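## Task

Get plate C16 into nest OUT and have both other plates end up back in the nests they started in. All three must lie flat within their nest's locators, with the A1 well at the nest corner labelled A1, and must stay that way without any support from the robot. Finish by opening the grippers and pulling the hands away.

## Robot and tools

Setup. Two xArm7 arms, left_arm and right_arm, each carry a parallel gripper and a wrist camera. Everything uses one scene frame. The origin is on the table top midway between the arms, +z is up and +x points out over the table. left_arm sits on the +y side; the names do not match left or right in any image. Base poses of the URDF root links: left_arm (+0.050, +0.250, +0.210) m, quat_wxyz (+0.994, -0.042, +0.047, -0.091); right_arm (-0.001, -0.259, +0.210) m, quat_wxyz (+0.998, +0.045, +0.044, +0.019). The bases may be tilted. Mounting plates and the metal frame behind the arms are fixed obstacles.

Workspace. Nest OUT is between the arms. Seen from above, nests N1, N2, N3 and RD run clockwise along an arc in front of the arms. A fixed bar-code scanner beside RD identifies any plate lying flat in RD with its A1 well at the A1 corner, once nothing blocks its view. The A1 well is at the plate's cut-off corner. The fingers open to 84 mm between the pads, so grasp a plate across its width, on the body above the flange. Never push a pad down onto a flange, because it can jam there. An arm you are not using may be parked out of the way.

execute_actions. Its one argument is "actions", a list holding one action object. An empty list moves nothing and just returns the state and images. An action may have "rows", "steps" and "until".
- rows: 1 to 15 rows, each used for one control step (1/30 s). Every row has 16 numbers in [-1, 1], even when one arm stays still. The first 8 are left_arm: waist, shoulder, upper arm roll, elbow, forearm roll, wrist pitch, wrist roll, then gripper opening. The last 8 are the same for right_arm.
- The joint numbers are offsets, not poses. Each one is measured from that joint's angle at the start of the action, which is the last angle a result reported. It is not measured from the previous row. The scale is 1.0 = 2.036 rad.
- Stated joint ranges in rad, in the same order: waist -6.283 to 6.283, shoulder -2.059 to 2.094, upper arm roll -6.283 to 6.283, elbow -0.192 to 3.927, forearm roll -6.283 to 6.283, wrist pitch -1.693 to 3.142, wrist roll -6.283 to 6.283. A call that asks for more than 0.010 rad beyond an end is refused. The true end may sit up to 0.010 rad either side. A joint pushed to it is clipped, and the result reports "joint sent to its limit".
- Opening is absolute: +1 is fully open and -1 is closed. A full close takes at least about 0.4 s.
- steps: 1 to 450, never fewer than the number of rows, 15 if omitted. After the last row, each arm keeps moving toward that row's targets and the gripper keeps that row's command.
- until: ends the action at the first step where every condition holds. It does not stop the arms. The only device is scanner, with fields "code" and "reads". A code is written as a lower-case ID string such as "m60" or "no_read". Numbers need a comparison: ["=", "!=", "<", "<=", ">" or ">=", value], e.g. {"scanner": {"reads": [">", 0]}}. Any unknown name or any out-of-range value gets the whole call refused.

Motion limits. Joint targets move at no more than 3.14 rad/s and take 0.16 s to speed up, and the joints of one arm finish together. Each step, a target stays within 0.623 rad of the measured angle. Targets that would put the gripper more than 70 mm from where it is now are scaled back. Large moves therefore need several calls. If a call ends early, send the rest of the move yourself.

Results. For each arm, the state line gives end_effector_position (m) and end_effector_quat_wxyz, plus linear and angular velocity, all in the scene frame. The reported position can be off, more so at long reach. That point lies between the pads when they are closed, about 2 cm behind the fingertips, and the tips reach about 10 mm further along gripper +z as the fingers close. The fingers point along gripper +z and close along its y axis. Joint positions and Joint velocities give each arm's 7 joints (rad, rad/s), then the pad gap (m; 0.084 when fully open). grip_measured is the measured opening on the command scale. To hold a part, keep commanding an opening below it: a lower command squeezes harder, up to about 24 N per pad. Joint torques carry per-arm offsets and noise. The scanner's code (an ID or no_read, never a wrong ID) and reads (how many times no_read turned into an ID) appear in every result.

Messages. "joint command not followed" means the clearance check changed or held a joint target; the arm drops its target. If an arm is forced too far from its target, both arms drop their targets. "too close" counts the mounting plate and that side's frame as part of the arm. A TORQUE FAULT happens when contact torque reaches a load limit (N m): waist 47, shoulder 47, upper arm roll 28.2, elbow 28.2, forearm roll 28.2, wrist pitch 18.8, wrist roll 18.8, counting the weight of held parts. The arm backs off, stays still for 10 s and skips the rest of the call. Holding loads heats the motors. MOTOR HOT warns from 65 °C. At 80 °C an OVER-TEMPERATURE FAULT brakes that arm until it cools.

zoom_image: "camera" is cam_left_wrist or cam_right_wrist (both 896x504). "region" is [x0, y0, x1, y1] in pixels from the top-left, at most 504 by 504. The camera frame has +z forward, +x right and +y down. The focal lengths are about 656 px (left) and 614 px (right).

read_manual: optional "section", only "licences". It returns the licence text and does not move anything.

finished_scene: "scene" is 1 or 2. It ends that scene for good and reports whether the goal was met, so the plates must already be resting correctly and the hands released.

Avoid: dropping parts or knocking them off the table, collisions between the arms, hard presses or slams, and long squeezing that heats the motors. Brief outside tugs on held parts or nudges to loose objects can happen, so check the result again before ending a scene.

Each tool is called after "Call:" as name([rows], argument=value, ...), one row to a line, values as JSON.

## Session

Call:
execute_actions(actions=[])

Scene clock: 0.00 s.
left_arm: end_effector_position=(+0.3769, +0.0853, +0.2232) grip_measured=+1.00 end_effector_quat_wxyz=(+0.135, +0.843, -0.520, +0.016) end_effector_velocity=(-0.001, +0.000, -0.000) end_effector_angular_velocity=(+0.000, +0.001, -0.001) | right_arm: end_effector_position=(+0.5157, -0.7040, +0.3697) grip_measured=+1.00 end_effector_quat_wxyz=(-0.310, +0.774, +0.256, +0.490) end_effector_velocity=(+0.000, +0.000, +0.000) end_effector_angular_velocity=(+0.001, -0.001, +0.001)
Joint positions: left_arm=[-0.407  0.034  0.148  0.475 -0.426  0.414  1.059  0.084] | right_arm=[-1.125  0.986  0.026  2.253  1.113  1.767 -1.865  0.084]
Joint velocities: left_arm=[-0.     0.     0.    -0.001  0.     0.001  0.     0.   ] | right_arm=[-0.    -0.     0.001 -0.     0.     0.001 -0.     0.   ]
Joint torques (N m, as the arm reports them, + toward a larger angle): no reading
scanner: code=no_read reads=0

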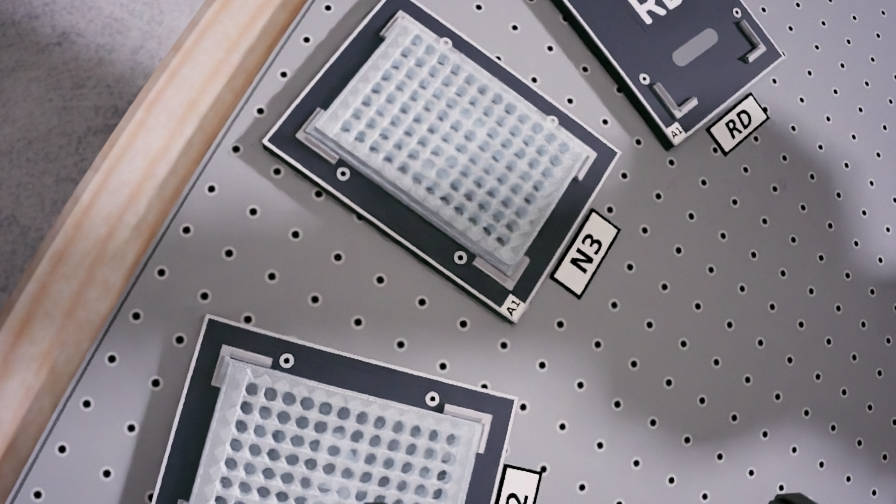

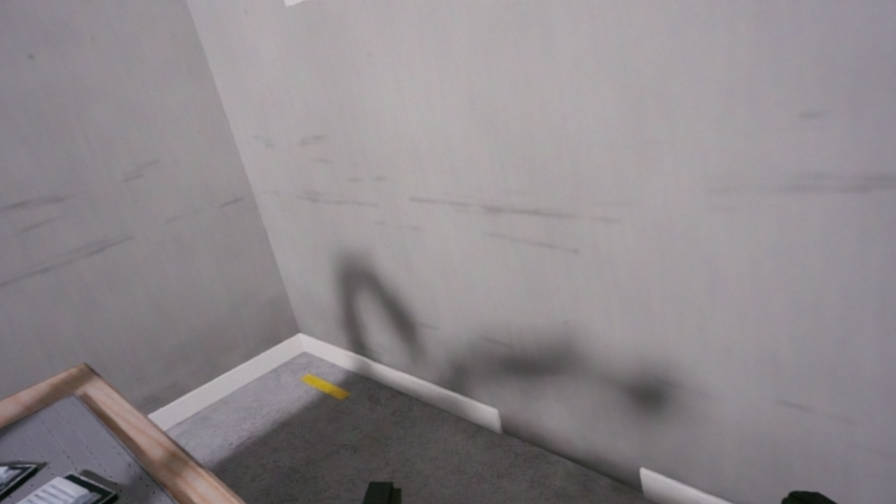

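Call:
execute_actions([
  {"rows":[[0.102,-0.260,-0.0712,0.2083,0.2043,0.5359,0.1596,1,0.3475,-0.2515,-0.0128,-0.7515,0.0496,-0.3679,0.916,1]],"steps":45},
])

Scene clock: 3.40 s.
left_arm: end_effector_position=(+0.3632, +0.1567, +0.4955) grip_measured=+1.00 end_effector_quat_wxyz=(+0.094, +0.630, -0.769, -0.049) end_effector_velocity=(-0.001, +0.001, +0.001) end_effector_angular_velocity=(+0.000, +0.000, +0.001) | right_arm: end_effector_position=(+0.5023, -0.3108, +0.2100) grip_measured=+1.00 end_effector_quat_wxyz=(-0.495, +0.802, -0.333, -0.029) end_effector_velocity=(-0.274, +0.198, -0.138) end_effector_angular_velocity=(+0.469, +1.527, -0.495)
Joint positions: left_arm=[-0.2   -0.495  0.003  0.899 -0.01   1.505  1.384  0.084] | right_arm=[-0.498  0.531  0.002  1.073  1.202  1.103 -0.639  0.084]
Joint velocities: left_arm=[ 0.001 -0.002 -0.     0.001  0.     0.003 -0.    -0.   ] | right_arm=[ 0.176 -0.126 -0.007 -0.774  0.025 -0.187  1.168  0.   ]
Joint torques (N m, as the arm reports them, + toward a larger angle): left_arm=[  0.39 -10.55  -1.09   9.89   0.61  -1.85  -0.71] | right_arm=[ -0.14 -19.58   0.21   9.7    0.57   0.23   0.05]
scanner: code=no_read reads=0

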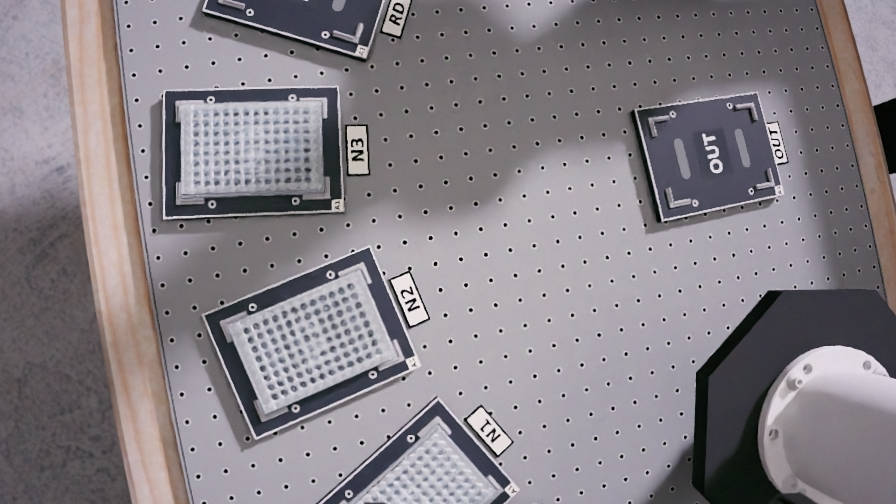

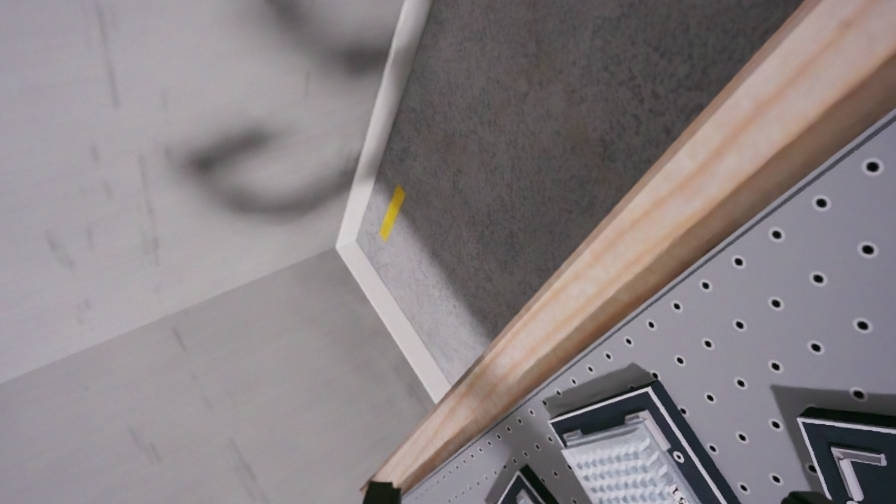

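Call:
execute_actions([
  {"rows":[[0.737,0.121,0,-0.344,0,-0.491,0,1,0.0395,-0.028,-0.001,-0.172,0.006,-0.042,0.314,1]],"steps":15},
])

Scene clock: 4.53 s.
left_arm: end_effector_position=(+0.3610, +0.2391, +0.3602) grip_measured=+1.00 end_effector_quat_wxyz=(+0.123, +0.737, -0.659, -0.085) end_effector_velocity=(-0.042, +0.228, -0.276) end_effector_angular_velocity=(+0.090, +0.060, +0.832) | right_arm: end_effector_position=(+0.3651, -0.2285, +0.1659) grip_measured=+1.00 end_effector_quat_wxyz=(-0.395, +0.636, -0.597, -0.290) end_effector_velocity=(-0.015, +0.002, -0.002) end_effector_angular_velocity=(-0.004, +0.161, -0.088)
Joint positions: left_arm=[ 0.108 -0.392  0.003  0.615 -0.01   1.197  1.384  0.084] | right_arm=[-0.419  0.476  0.001  0.729  1.214  1.02  -0.013  0.084]
Joint velocities: left_arm=[ 0.833  0.213 -0.001 -0.617  0.    -0.832  0.001  0.   ] | right_arm=[ 0.012 -0.024 -0.009 -0.046  0.005 -0.026  0.164  0.   ]
Joint torques (N m, as the arm reports them, + toward a larger angle): left_arm=[  0.76 -11.88  -0.39   9.49   1.09  -1.26  -0.45] | right_arm=[ -0.75 -15.69   0.18   6.12   0.71   0.4   -0.53]
scanner: code=no_read reads=0

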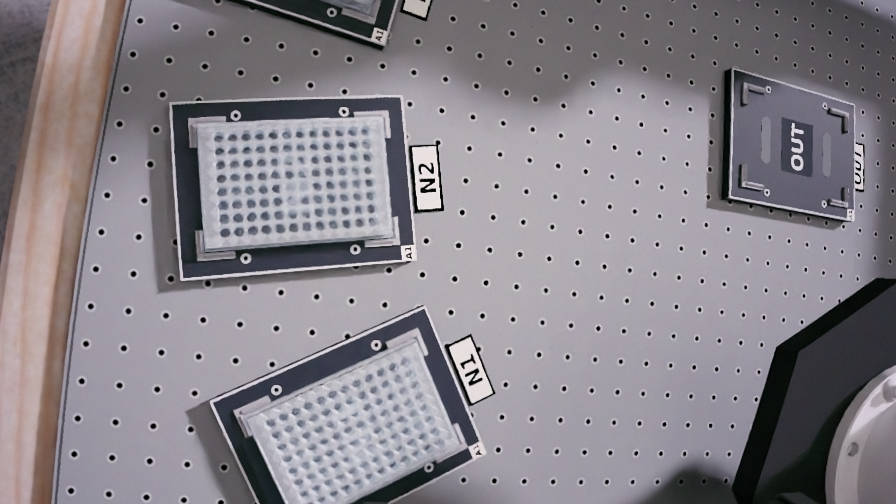

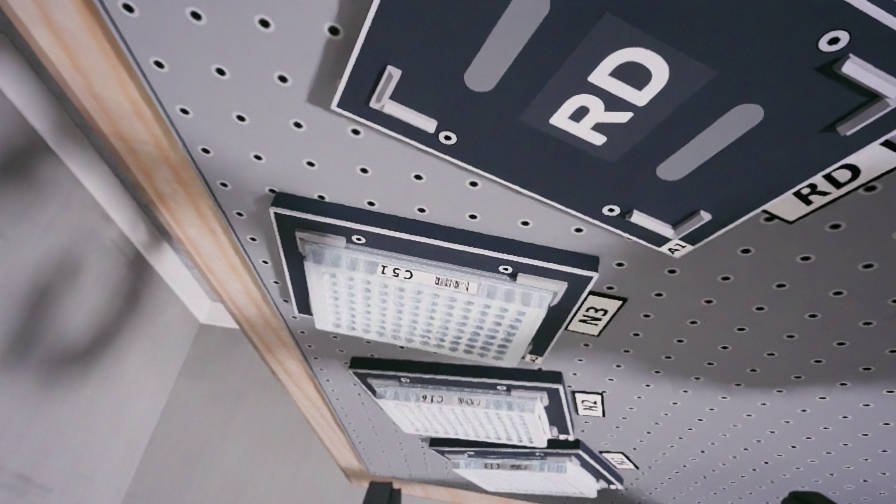

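Call:
zoom_image(camera="cam_right_wrist", region=[400, 380, 550, 480])

Call:
zoom_image(camera="cam_right_wrist", region=[290, 220, 490, 320])

Region (400, 380, 550, 480) of cam_right_wrist's 896x504 image, scaled by 3.360, with more detail than that image has.

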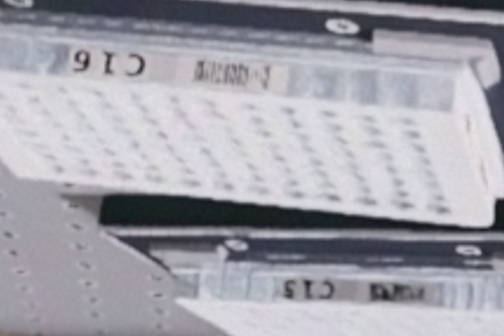

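Region (290, 220, 490, 320) of cam_right_wrist's 896x504 image, scaled by 2.520, with more detail than that image has.

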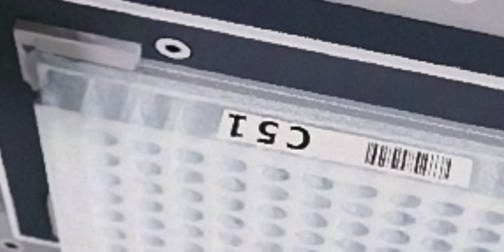

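Call:
execute_actions([
  {"rows":[[0.585,0.07,0,-0.204,0,-0.342,0,1,0.6232,0.2294,-0.0771,0.3118,-0.5963,-0.2913,0.2818,1]],"steps":42},
])

Scene clock: 11.33 s.
left_arm: end_effector_position=(+0.1671, +0.4858, +0.2154) grip_measured=+1.00 end_effector_quat_wxyz=(+0.068, +0.988, -0.127, -0.051) end_effector_velocity=(-0.002, +0.000, -0.001) end_effector_angular_velocity=(-0.000, +0.001, +0.009) | right_arm: end_effector_position=(+0.4159, +0.1014, +0.0740) grip_measured=+1.00 end_effector_quat_wxyz=(-0.002, +0.995, +0.095, -0.010) end_effector_velocity=(-0.109, +0.225, +0.025) end_effector_angular_velocity=(+0.045, -0.233, +0.658)
Joint positions: left_arm=[ 1.298 -0.25   0.003  0.2   -0.01   0.501  1.384  0.084] | right_arm=[ 0.821  0.936 -0.151  1.355  0.028  0.435  0.553  0.084]
Joint velocities: left_arm=[ 0.006  0.001  0.002 -0.002 -0.    -0.002 -0.001 -0.   ] | right_arm=[ 0.422  0.084  0.028  0.12  -0.346 -0.109  0.101  0.   ]
Joint torques (N m, as the arm reports them, + toward a larger angle): left_arm=[  1.26 -11.1    1.05   5.59   1.07  -1.58  -0.73] | right_arm=[ -7.14 -22.28  -6.94   8.8    1.83  -1.82  -0.1 ]
scanner: code=no_read reads=0

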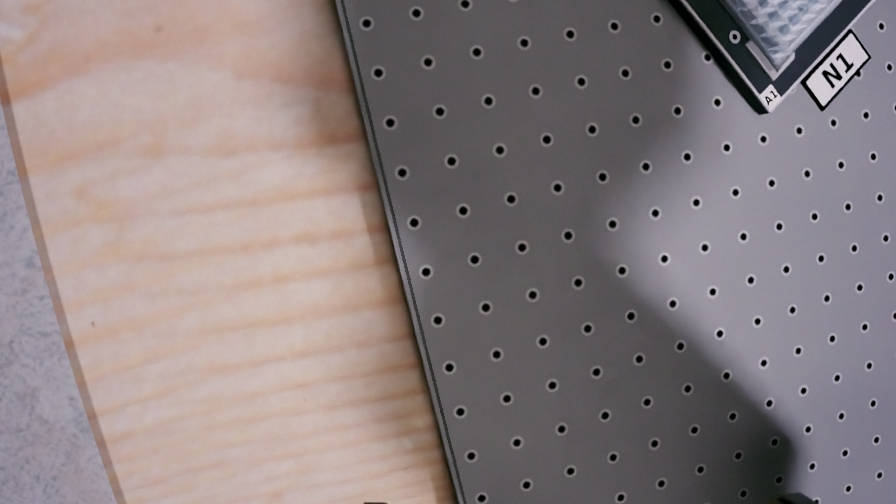

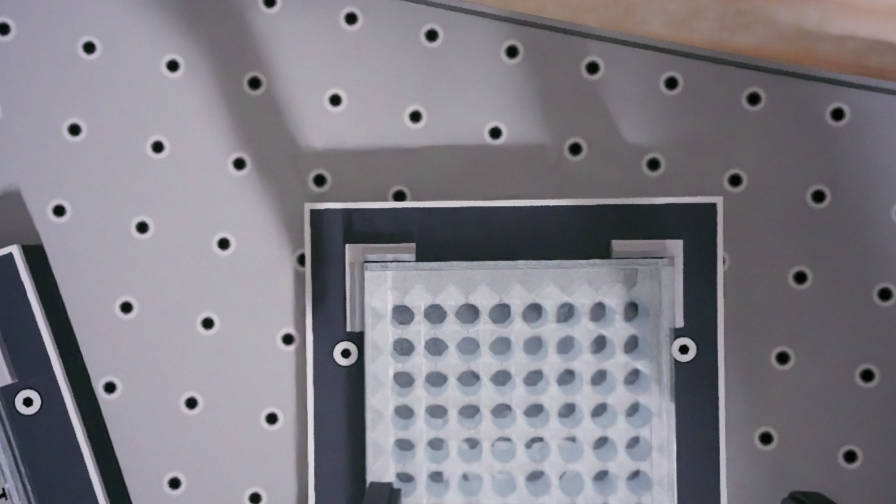

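Call:
execute_actions([
  {"steps":1},
])

Call:
zoom_image(camera="cam_right_wrist", region=[330, 180, 580, 504])

Call:
zoom_image(camera="cam_right_wrist", region=[580, 180, 830, 504])

Scene clock: 11.90 s.
left_arm: end_effector_position=(+0.1667, +0.4858, +0.2153) grip_measured=+1.00 end_effector_quat_wxyz=(+0.068, +0.988, -0.126, -0.051) end_effector_velocity=(-0.000, +0.000, +0.000) end_effector_angular_velocity=(+0.000, -0.000, -0.001) | right_arm: end_effector_position=(+0.4122, +0.1132, +0.0754) grip_measured=+1.00 end_effector_quat_wxyz=(+0.000, +0.993, +0.116, +0.000) end_effector_velocity=(-0.000, +0.000, -0.000) end_effector_angular_velocity=(-0.001, -0.001, -0.000)
Joint positions: left_arm=[ 1.299 -0.25   0.003  0.2   -0.01   0.501  1.384  0.084] | right_arm=[ 0.849  0.943 -0.157  1.364  0.     0.427  0.561  0.084]
Joint velocities: left_arm=[ 0.    -0.     0.    -0.     0.    -0.     0.001  0.   ] | right_arm=[ 0.001  0.    -0.001 -0.    -0.    -0.     0.001  0.   ]
Joint torques (N m, as the arm reports them, + toward a larger angle): left_arm=[  1.52 -10.41   1.36   5.47   0.64  -1.35  -0.82] | right_arm=[  1.64 -21.87  -1.18  10.19   0.58  -2.24  -0.14]
scanner: code=no_read reads=0

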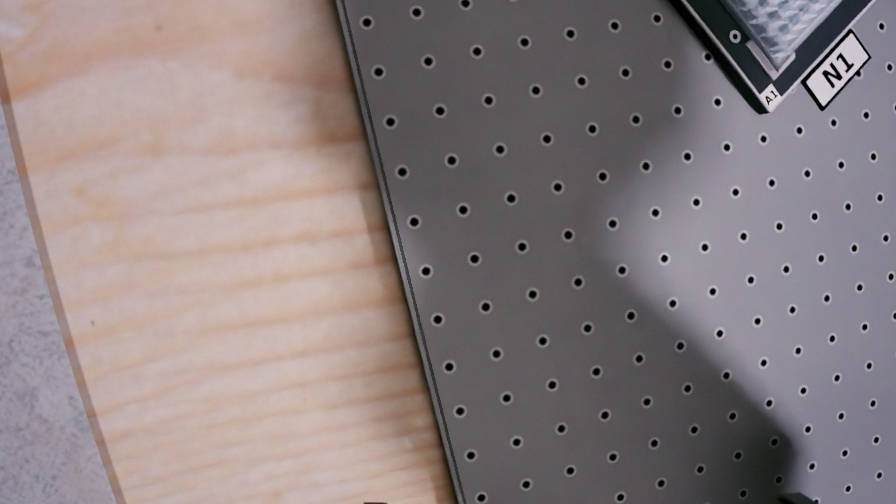

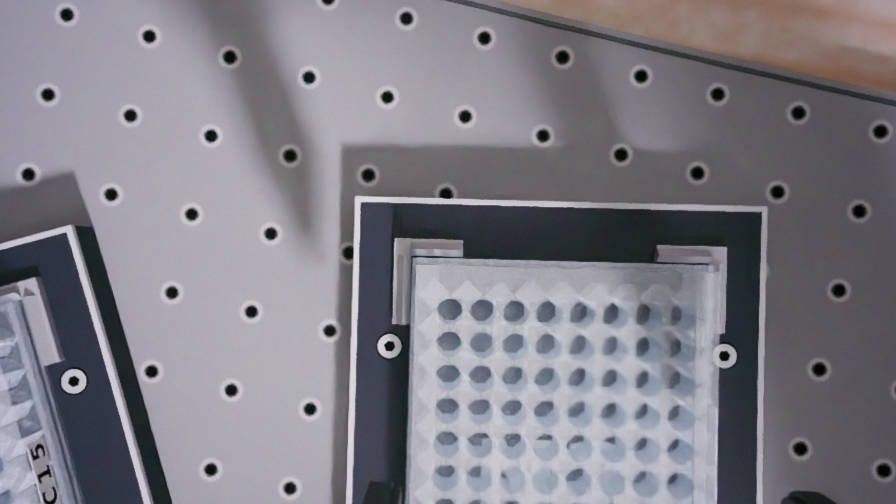

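Region (330, 180, 580, 504) of cam_right_wrist's 896x504 image, scaled by 1.556, with more detail than that image has; it fills the left 389 columns of this view, and the rest is white.

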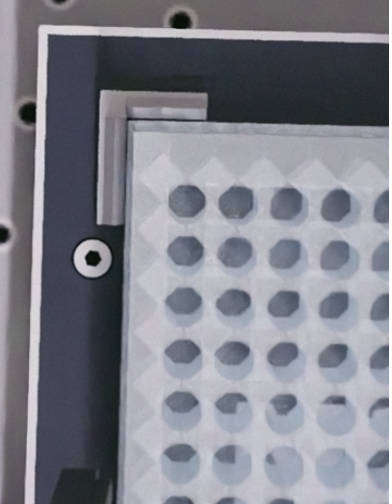

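Region (580, 180, 830, 504) of cam_right_wrist's 896x504 image, scaled by 1.556, with more detail than that image has; it fills the left 389 columns of this view, and the rest is white.

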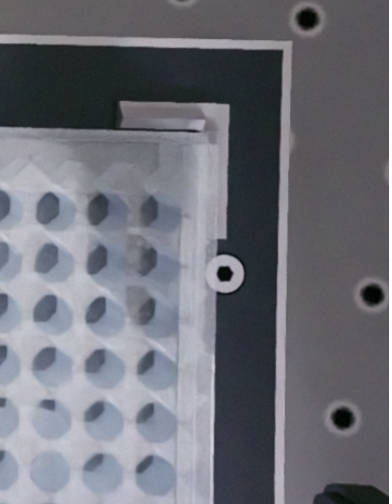

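Call:
zoom_image(camera="cam_right_wrist", region=[350, 464, 450, 504])

Call:
zoom_image(camera="cam_right_wrist", region=[700, 444, 850, 504])

Call:
zoom_image(camera="cam_right_wrist", region=[340, 185, 480, 285])

Call:
zoom_image(camera="cam_right_wrist", region=[640, 185, 780, 285])

Region (350, 464, 450, 504) of cam_right_wrist's 896x504 image, scaled by 5.040, with more detail than that image has; it fills the top 202 rows of this view, and the rest is white.

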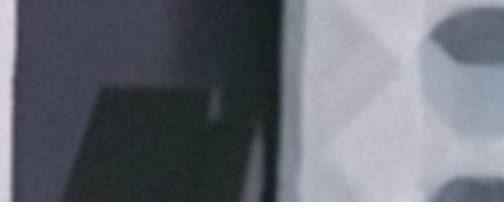

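Region (700, 444, 850, 504) of cam_right_wrist's 896x504 image, scaled by 3.360, with more detail than that image has; it fills the top 202 rows of this view, and the rest is white.

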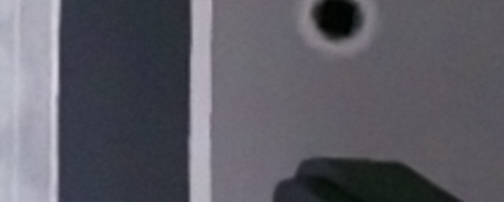

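Region (340, 185, 480, 285) of cam_right_wrist's 896x504 image, scaled by 3.600, with more detail than that image has; it fills the top 360 rows of this view, and the rest is white.

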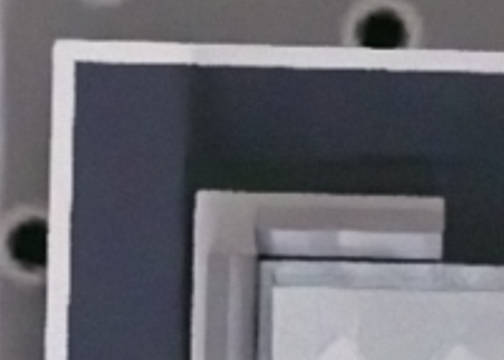

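Region (640, 185, 780, 285) of cam_right_wrist's 896x504 image, scaled by 3.600, with more detail than that image has; it fills the top 360 rows of this view, and the rest is white.

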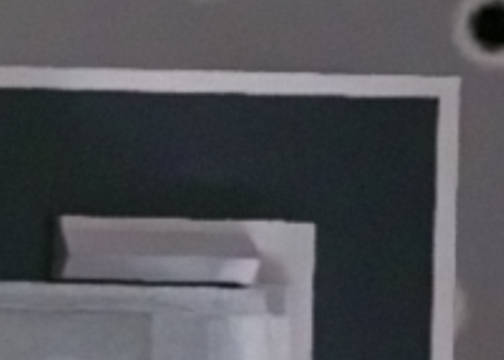

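Call:
execute_actions([
  {"rows":[[0,0,0,0,0,0,0,1,-0.0008,0.0053,0.0006,0.0031,0,-0.0022,0.0012,1],[0,0,0,0,0,0,0,1,-0.0017,0.0105,0.0011,0.0063,0,-0.0043,0.0024,1],[0,0,0,0,0,0,0,1,-0.0025,0.0158,0.0017,0.0094,0,-0.0065,0.0036,1],[0,0,0,0,0,0,0,1,-0.00335,0.02109,0.00227,0.01253,0,-0.00868,0.00476,1]],"steps":7},
])

Scene clock: 19.43 s.
left_arm: end_effector_position=(+0.1667, +0.4858, +0.2153) grip_measured=+1.00 end_effector_quat_wxyz=(+0.068, +0.988, -0.126, -0.051) end_effector_velocity=(-0.000, -0.000, -0.000) end_effector_angular_velocity=(-0.001, +0.000, +0.000) | right_arm: end_effector_position=(+0.4121, +0.1138, +0.0649) grip_measured=+1.00 end_effector_quat_wxyz=(+0.000, +0.994, +0.113, +0.000) end_effector_velocity=(-0.020, -0.017, -0.080) end_effector_angular_velocity=(-0.044, +0.043, -0.029)
Joint positions: left_arm=[ 1.299 -0.25   0.003  0.2   -0.01   0.501  1.384  0.084] | right_arm=[ 0.844  0.972 -0.154  1.381  0.     0.415  0.568  0.084]
Joint velocities: left_arm=[ 0. -0. -0. -0. -0.  0.  0. -0.] | right_arm=[-0.029  0.186  0.019  0.069  0.    -0.057  0.034 -0.   ]
Joint torques (N m, as the arm reports them, + toward a larger angle): left_arm=[  1.2  -10.78   0.91   5.24   0.7   -1.77  -1.04] | right_arm=[  1.72 -23.47  -1.31  10.3    0.69  -2.23  -0.19]
scanner: code=no_read reads=0

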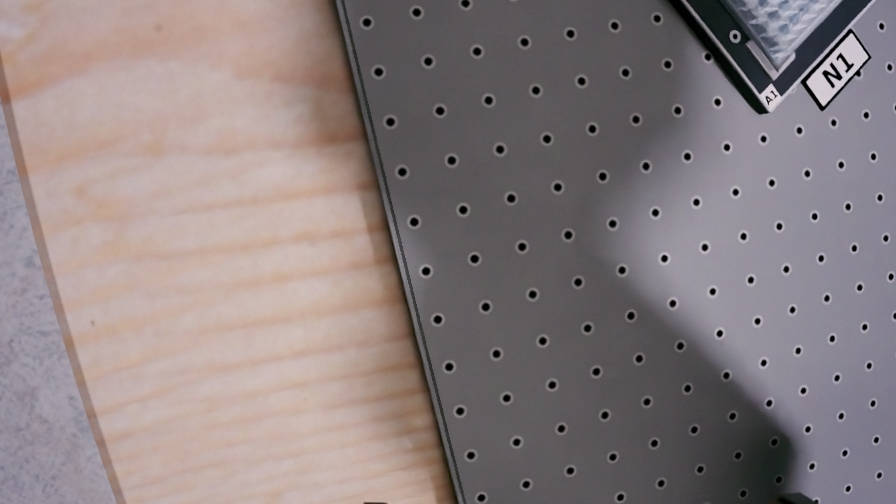

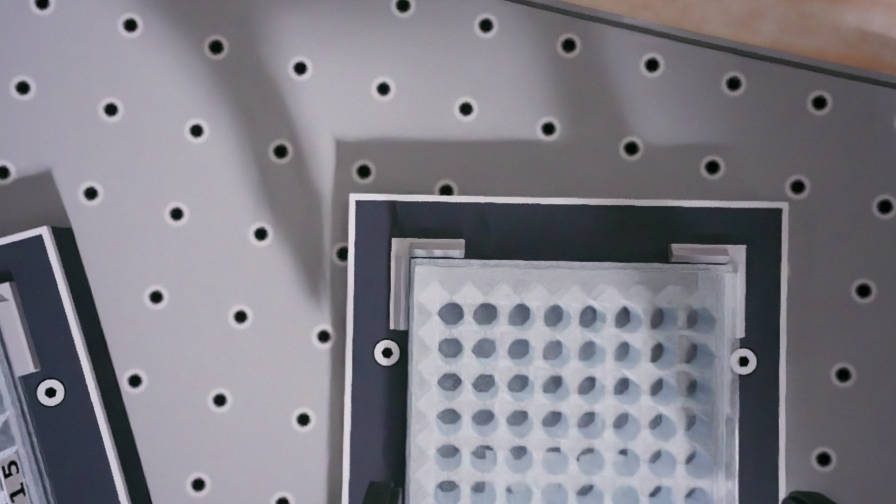

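Call:
execute_actions([
  {"steps":1},
])

Call:
zoom_image(camera="cam_right_wrist", region=[350, 444, 500, 504])

Call:
zoom_image(camera="cam_right_wrist", region=[680, 444, 830, 504])

Call:
zoom_image(camera="cam_right_wrist", region=[330, 180, 480, 280])

Call:
zoom_image(camera="cam_right_wrist", region=[670, 180, 820, 280])

Scene clock: 20.27 s.
left_arm: end_effector_position=(+0.1667, +0.4858, +0.2153) grip_measured=+1.00 end_effector_quat_wxyz=(+0.068, +0.988, -0.126, -0.051) end_effector_velocity=(-0.000, -0.000, +0.000) end_effector_angular_velocity=(-0.001, +0.000, +0.002) | right_arm: end_effector_position=(+0.4120, +0.1140, +0.0600) grip_measured=+1.00 end_effector_quat_wxyz=(+0.000, +0.994, +0.112, +0.000) end_effector_velocity=(+0.000, +0.000, +0.000) end_effector_angular_velocity=(+0.000, +0.000, +0.000)
Joint positions: left_arm=[ 1.299 -0.25   0.003  0.2   -0.01   0.501  1.384  0.084] | right_arm=[ 0.842  0.986 -0.152  1.389  0.     0.409  0.571  0.084]
Joint velocities: left_arm=[ 0.    -0.    -0.    -0.    -0.     0.001 -0.001  0.   ] | right_arm=[-0.     0.     0.     0.001  0.     0.    -0.    -0.   ]
Joint torques (N m, as the arm reports them, + toward a larger angle): left_arm=[  1.01 -11.     1.32   6.17   0.29  -1.85  -1.1 ] | right_arm=[  1.46 -21.99  -1.23  10.1    0.63  -2.18  -0.21]
scanner: code=no_read reads=0

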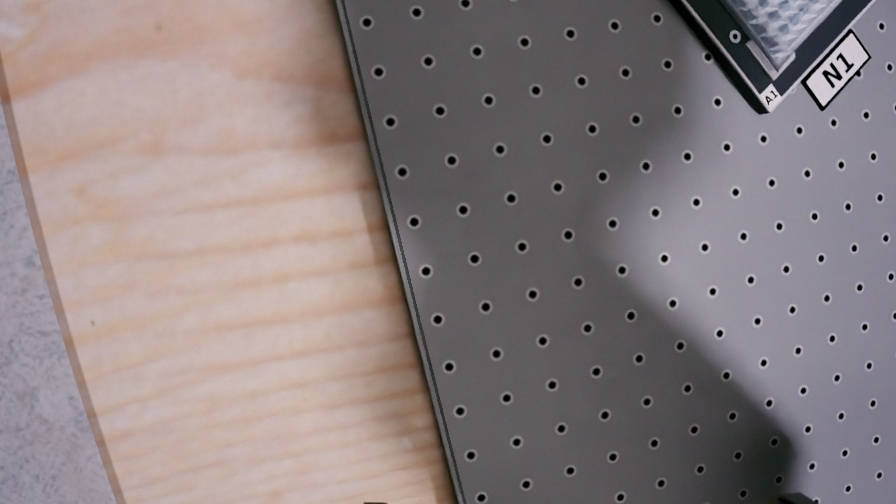

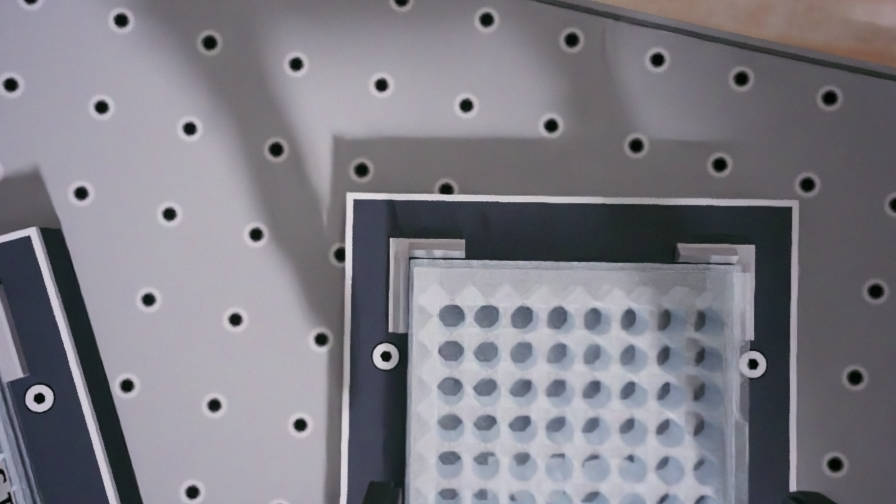

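Region (350, 444, 500, 504) of cam_right_wrist's 896x504 image, scaled by 3.360, with more detail than that image has; it fills the top 202 rows of this view, and the rest is white.

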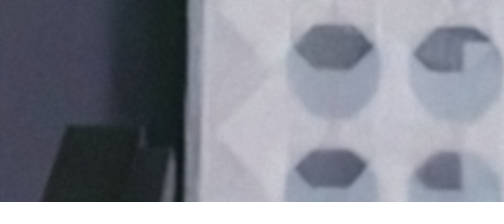

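Region (680, 444, 830, 504) of cam_right_wrist's 896x504 image, scaled by 3.360, with more detail than that image has; it fills the top 202 rows of this view, and the rest is white.

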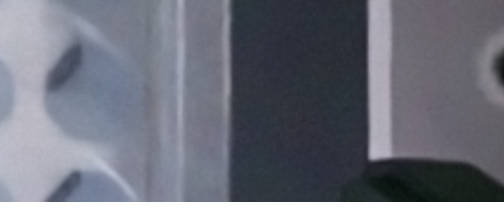

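Region (330, 180, 480, 280) of cam_right_wrist's 896x504 image, scaled by 3.360, with more detail than that image has.

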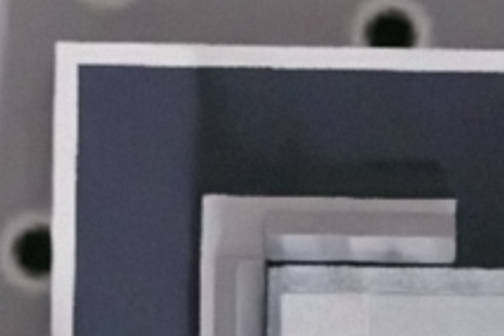

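Region (670, 180, 820, 280) of cam_right_wrist's 896x504 image, scaled by 3.360, with more detail than that image has.

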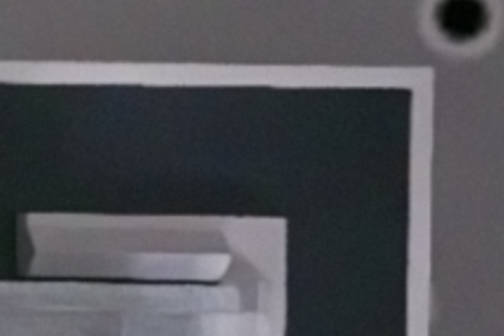

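Call:
execute_actions([
  {"rows":[[0,0,0,0,0,0,0,1,-0.0008,0.0044,0.0004,0.0027,0,-0.0017,0,1],[0,0,0,0,0,0,0,1,-0.0015,0.0087,0.0008,0.0054,0,-0.0035,0,1],[0,0,0,0,0,0,0,1,-0.0023,0.0131,0.0012,0.008,0,-0.0052,0,1],[0,0,0,0,0,0,0,1,-0.0031,0.0175,0.0016,0.0107,0,-0.007,0,1],[0,0,0,0,0,0,0,1,-0.0039,0.0218,0.002,0.0134,0,-0.0087,0,1],[0,0,0,0,0,0,0,1,-0.00463,0.02621,0.00246,0.01609,0,-0.01043,0,1]],"steps":8},
])

Scene clock: 21.90 s.
left_arm: end_effector_position=(+0.1667, +0.4858, +0.2153) grip_measured=+1.00 end_effector_quat_wxyz=(+0.068, +0.988, -0.126, -0.051) end_effector_velocity=(-0.000, -0.000, -0.000) end_effector_angular_velocity=(-0.000, +0.000, +0.001) | right_arm: end_effector_position=(+0.4121, +0.1140, +0.0475) grip_measured=+1.00 end_effector_quat_wxyz=(+0.000, +0.994, +0.112, +0.000) end_effector_velocity=(-0.012, -0.014, -0.088) end_effector_angular_velocity=(-0.030, +0.026, -0.002)
Joint positions: left_arm=[ 1.299 -0.25   0.003  0.2   -0.01   0.501  1.384  0.084] | right_arm=[ 0.836  1.021 -0.149  1.411  0.     0.395  0.571  0.084]
Joint velocities: left_arm=[ 0.    -0.    -0.    -0.    -0.     0.    -0.001  0.   ] | right_arm=[-0.038  0.221  0.018  0.11   0.    -0.074  0.001 -0.   ]
Joint torques (N m, as the arm reports them, + toward a larger angle): left_arm=[  0.71 -10.97   1.28   5.75   0.98  -1.57  -0.86] | right_arm=[  2.48 -23.77  -1.27   9.99   0.66  -2.    -0.21]
scanner: code=no_read reads=0

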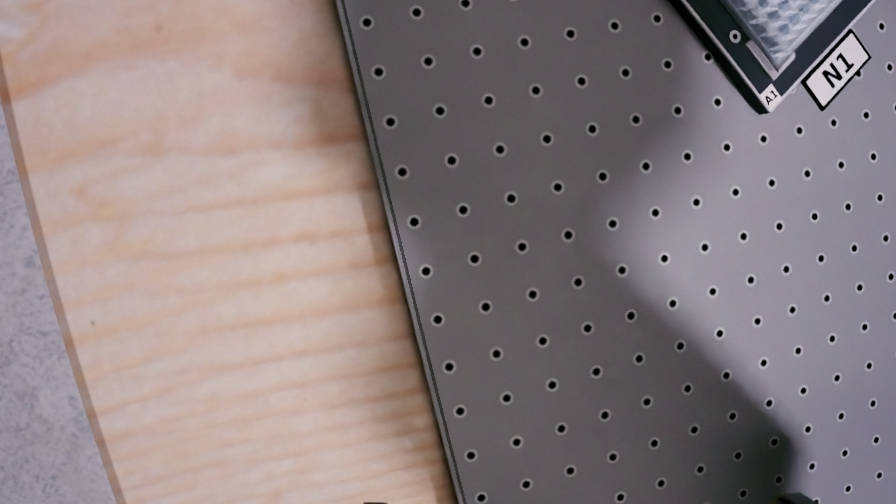

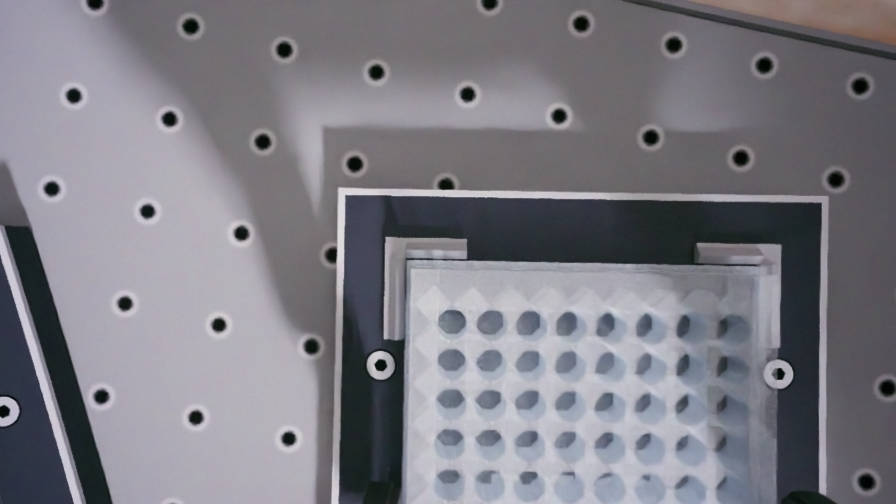

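Let it settle, then read the state.

Call:
execute_actions([
  {"steps":1},
])

Scene clock: 22.70 s.
left_arm: end_effector_position=(+0.1667, +0.4858, +0.2153) grip_measured=+1.00 end_effector_quat_wxyz=(+0.068, +0.988, -0.126, -0.051) end_effector_velocity=(+0.000, +0.000, +0.000) end_effector_angular_velocity=(+0.002, -0.000, +0.001) | right_arm: end_effector_position=(+0.4120, +0.1140, +0.0408) grip_measured=+1.00 end_effector_quat_wxyz=(+0.000, +0.994, +0.112, +0.000) end_effector_velocity=(-0.000, +0.001, +0.000) end_effector_angular_velocity=(+0.001, +0.000, +0.000)
Joint positions: left_arm=[ 1.299 -0.25   0.003  0.2   -0.01   0.501  1.384  0.084] | right_arm=[ 0.833  1.039 -0.147  1.422  0.     0.388  0.571  0.084]
Joint velocities: left_arm=[ 0.    -0.    -0.     0.     0.    -0.001 -0.002  0.   ] | right_arm=[ 0.     0.     0.001  0.001 -0.     0.001  0.001 -0.   ]
Joint torques (N m, as the arm reports them, + toward a larger angle): left_arm=[  0.22 -10.43   1.09   6.11   0.08  -1.46  -0.78] | right_arm=[  1.58 -22.45  -1.26   9.83   0.62  -2.13  -0.13]
scanner: code=no_read reads=0

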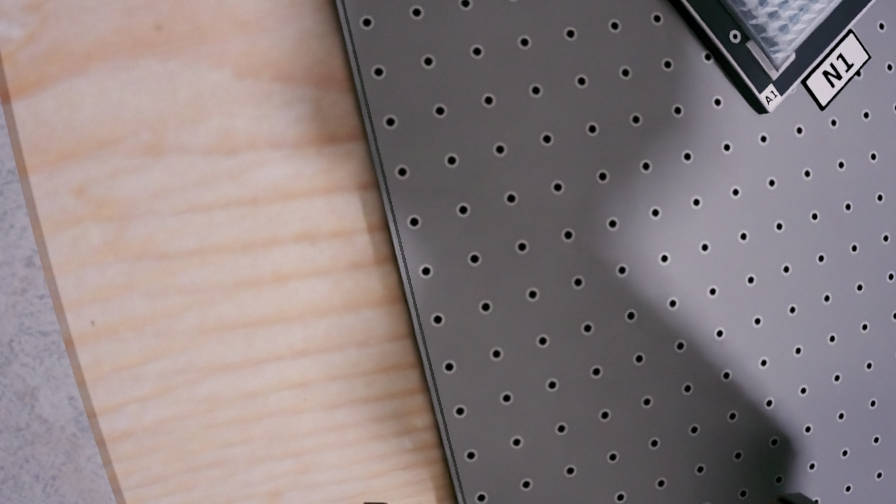

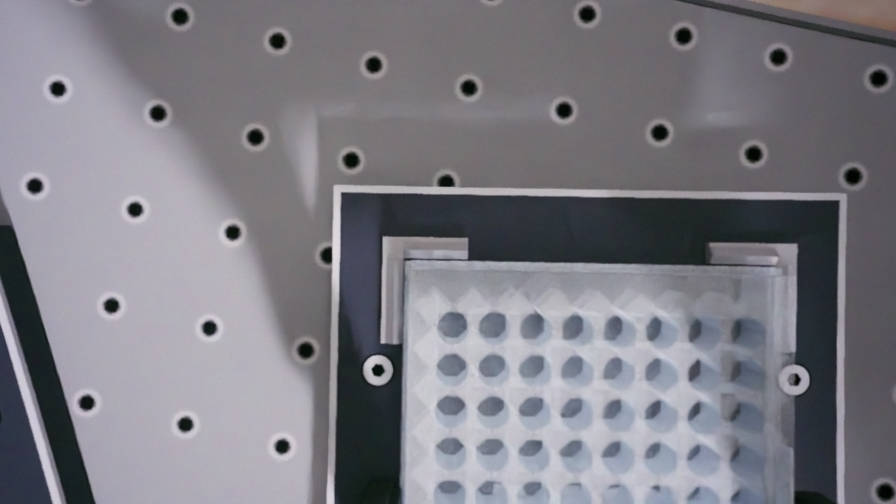

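Call:
execute_actions([
  {"rows":[[0,0,0,0,0,0,0,1,0,0,0,0,0,0,0,0.95],[0,0,0,0,0,0,0,1,0,0,0,0,0,0,0,0.9],[0,0,0,0,0,0,0,1,0,0,0,0,0,0,0,0.8],[0,0,0,0,0,0,0,1,0,0,0,0,0,0,0,0.65],[0,0,0,0,0,0,0,1,0,0,0,0,0,0,0,0.5],[0,0,0,0,0,0,0,1,0,0,0,0,0,0,0,0.3],[0,0,0,0,0,0,0,1,0,0,0,0,0,0,0,0.1],[0,0,0,0,0,0,0,1,0,0,0,0,0,0,0,-0.1],[0,0,0,0,0,0,0,1,0,0,0,0,0,0,0,-0.3],[0,0,0,0,0,0,0,1,0,0,0,0,0,0,0,-0.5]],"steps":11},
])

Scene clock: 23.87 s.
left_arm: end_effector_position=(+0.1667, +0.4858, +0.2153) grip_measured=+1.00 end_effector_quat_wxyz=(+0.068, +0.988, -0.126, -0.051) end_effector_velocity=(+0.000, +0.000, +0.000) end_effector_angular_velocity=(+0.000, -0.000, -0.001) | right_arm: end_effector_position=(+0.4122, +0.1141, +0.0410) grip_measured=+0.93 end_effector_quat_wxyz=(+0.000, +0.994, +0.112, +0.001) end_effector_velocity=(+0.000, -0.000, +0.000) end_effector_angular_velocity=(+0.001, +0.000, -0.001)
Joint positions: left_arm=[ 1.299 -0.25   0.003  0.2   -0.01   0.501  1.384  0.084] | right_arm=[ 0.833  1.039 -0.147  1.422  0.     0.388  0.571  0.082]
Joint velocities: left_arm=[-0.    -0.     0.    -0.    -0.    -0.     0.001  0.   ] | right_arm=[-0.001 -0.     0.    -0.001  0.001 -0.001  0.     0.   ]
Joint torques (N m, as the arm reports them, + toward a larger angle): left_arm=[  0.66 -11.42   0.96   5.76   1.25  -1.6   -1.16] | right_arm=[  1.57 -21.84  -1.06   9.46   0.63  -2.19  -0.18]
scanner: code=no_read reads=0

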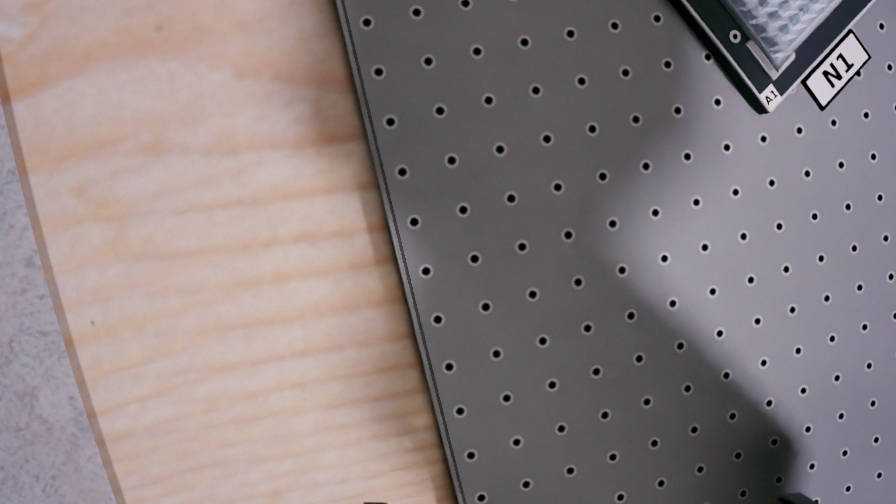

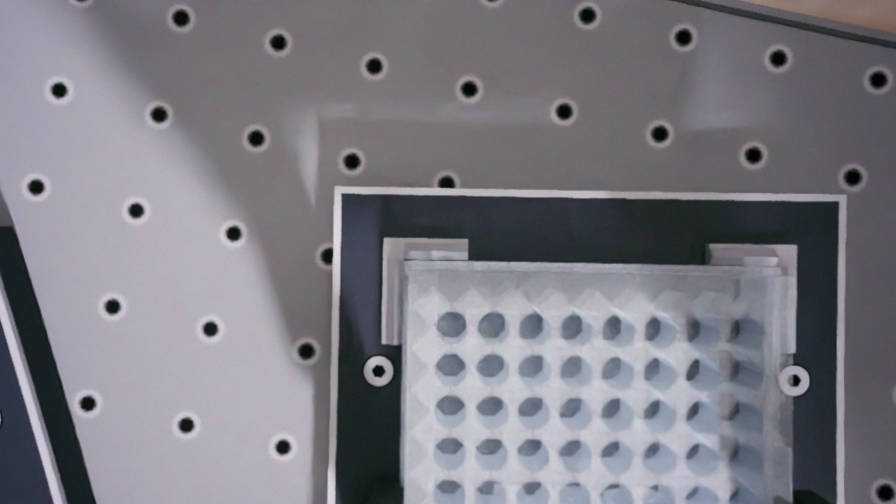

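Call:
execute_actions([
  {"rows":[[0,0,0,0,0,0,0,1,0.0005,-0.0026,-0.0002,-0.0016,0,0.001,0,-0.5],[0,0,0,0,0,0,0,1,0.001,-0.0058,-0.0005,-0.0035,0,0.0023,0,-0.5],[0,0,0,0,0,0,0,1,0.0017,-0.0097,-0.0009,-0.006,0,0.0039,0,-0.5],[0,0,0,0,0,0,0,1,0.0025,-0.0144,-0.0014,-0.0088,0,0.0057,0,-0.5],[0,0,0,0,0,0,0,1,0.0035,-0.0197,-0.0018,-0.0121,0,0.0078,0,-0.5],[0,0,0,0,0,0,0,1,0.0046,-0.0262,-0.0025,-0.0161,0,0.0104,0,-0.5],[0,0,0,0,0,0,0,1,0.0058,-0.033,-0.0031,-0.02,0,0.0133,0,-0.5],[0,0,0,0,0,0,0,1,0.007,-0.0398,-0.0038,-0.0239,0,0.0162,0,-0.5],[0,0,0,0,0,0,0,1,0.0083,-0.0467,-0.0044,-0.0277,0,0.0192,0,-0.5],[0,0,0,0,0,0,0,1,0.0095,-0.0535,-0.005,-0.0316,0,0.0221,0,-0.5],[0,0,0,0,0,0,0,1,0.0107,-0.0603,-0.0057,-0.0355,0,0.025,0,-0.5]],"steps":12},
])

Scene clock: 26.77 s.
left_arm: end_effector_position=(+0.1667, +0.4858, +0.2153) grip_measured=+1.00 end_effector_quat_wxyz=(+0.068, +0.988, -0.126, -0.051) end_effector_velocity=(+0.000, +0.001, +0.000) end_effector_angular_velocity=(+0.001, -0.000, -0.000) | right_arm: end_effector_position=(+0.4119, +0.1140, +0.0693) grip_measured=+0.93 end_effector_quat_wxyz=(+0.000, +0.994, +0.112, +0.000) end_effector_velocity=(+0.010, +0.011, +0.154) end_effector_angular_velocity=(+0.034, -0.027, -0.002)
Joint positions: left_arm=[ 1.299 -0.25   0.003  0.2   -0.01   0.501  1.384  0.084] | right_arm=[ 0.847  0.96  -0.154  1.375  0.     0.42   0.571  0.082]
Joint velocities: left_arm=[ 0.     0.001 -0.     0.001  0.    -0.001 -0.     0.   ] | right_arm=[ 0.071 -0.4   -0.039 -0.206  0.     0.155 -0.     0.   ]
Joint torques (N m, as the arm reports them, + toward a larger angle): left_arm=[  0.66 -10.75   0.94   5.63   0.77  -1.7   -0.87] | right_arm=[  1.52 -22.3   -1.    10.42   0.63  -2.39  -0.27]
scanner: code=no_read reads=0

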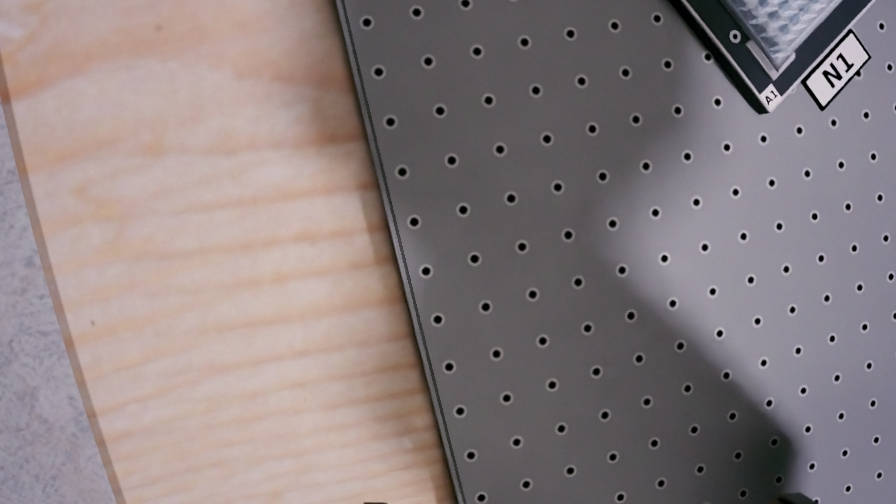

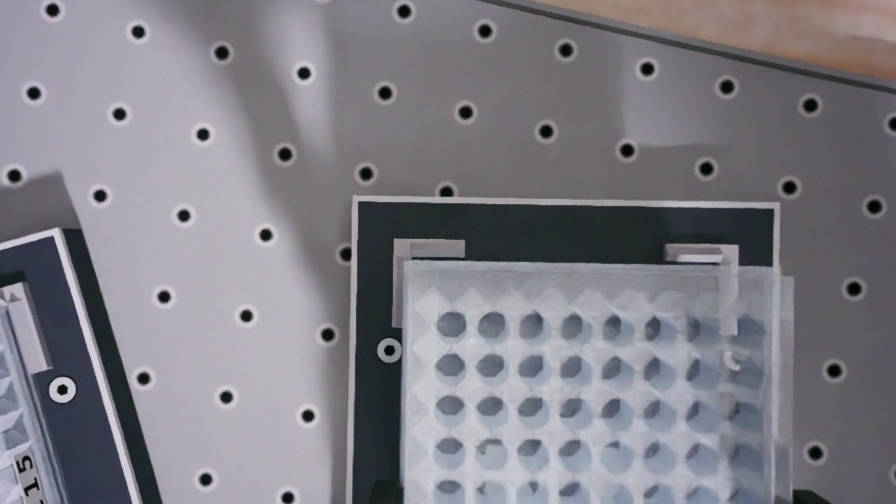

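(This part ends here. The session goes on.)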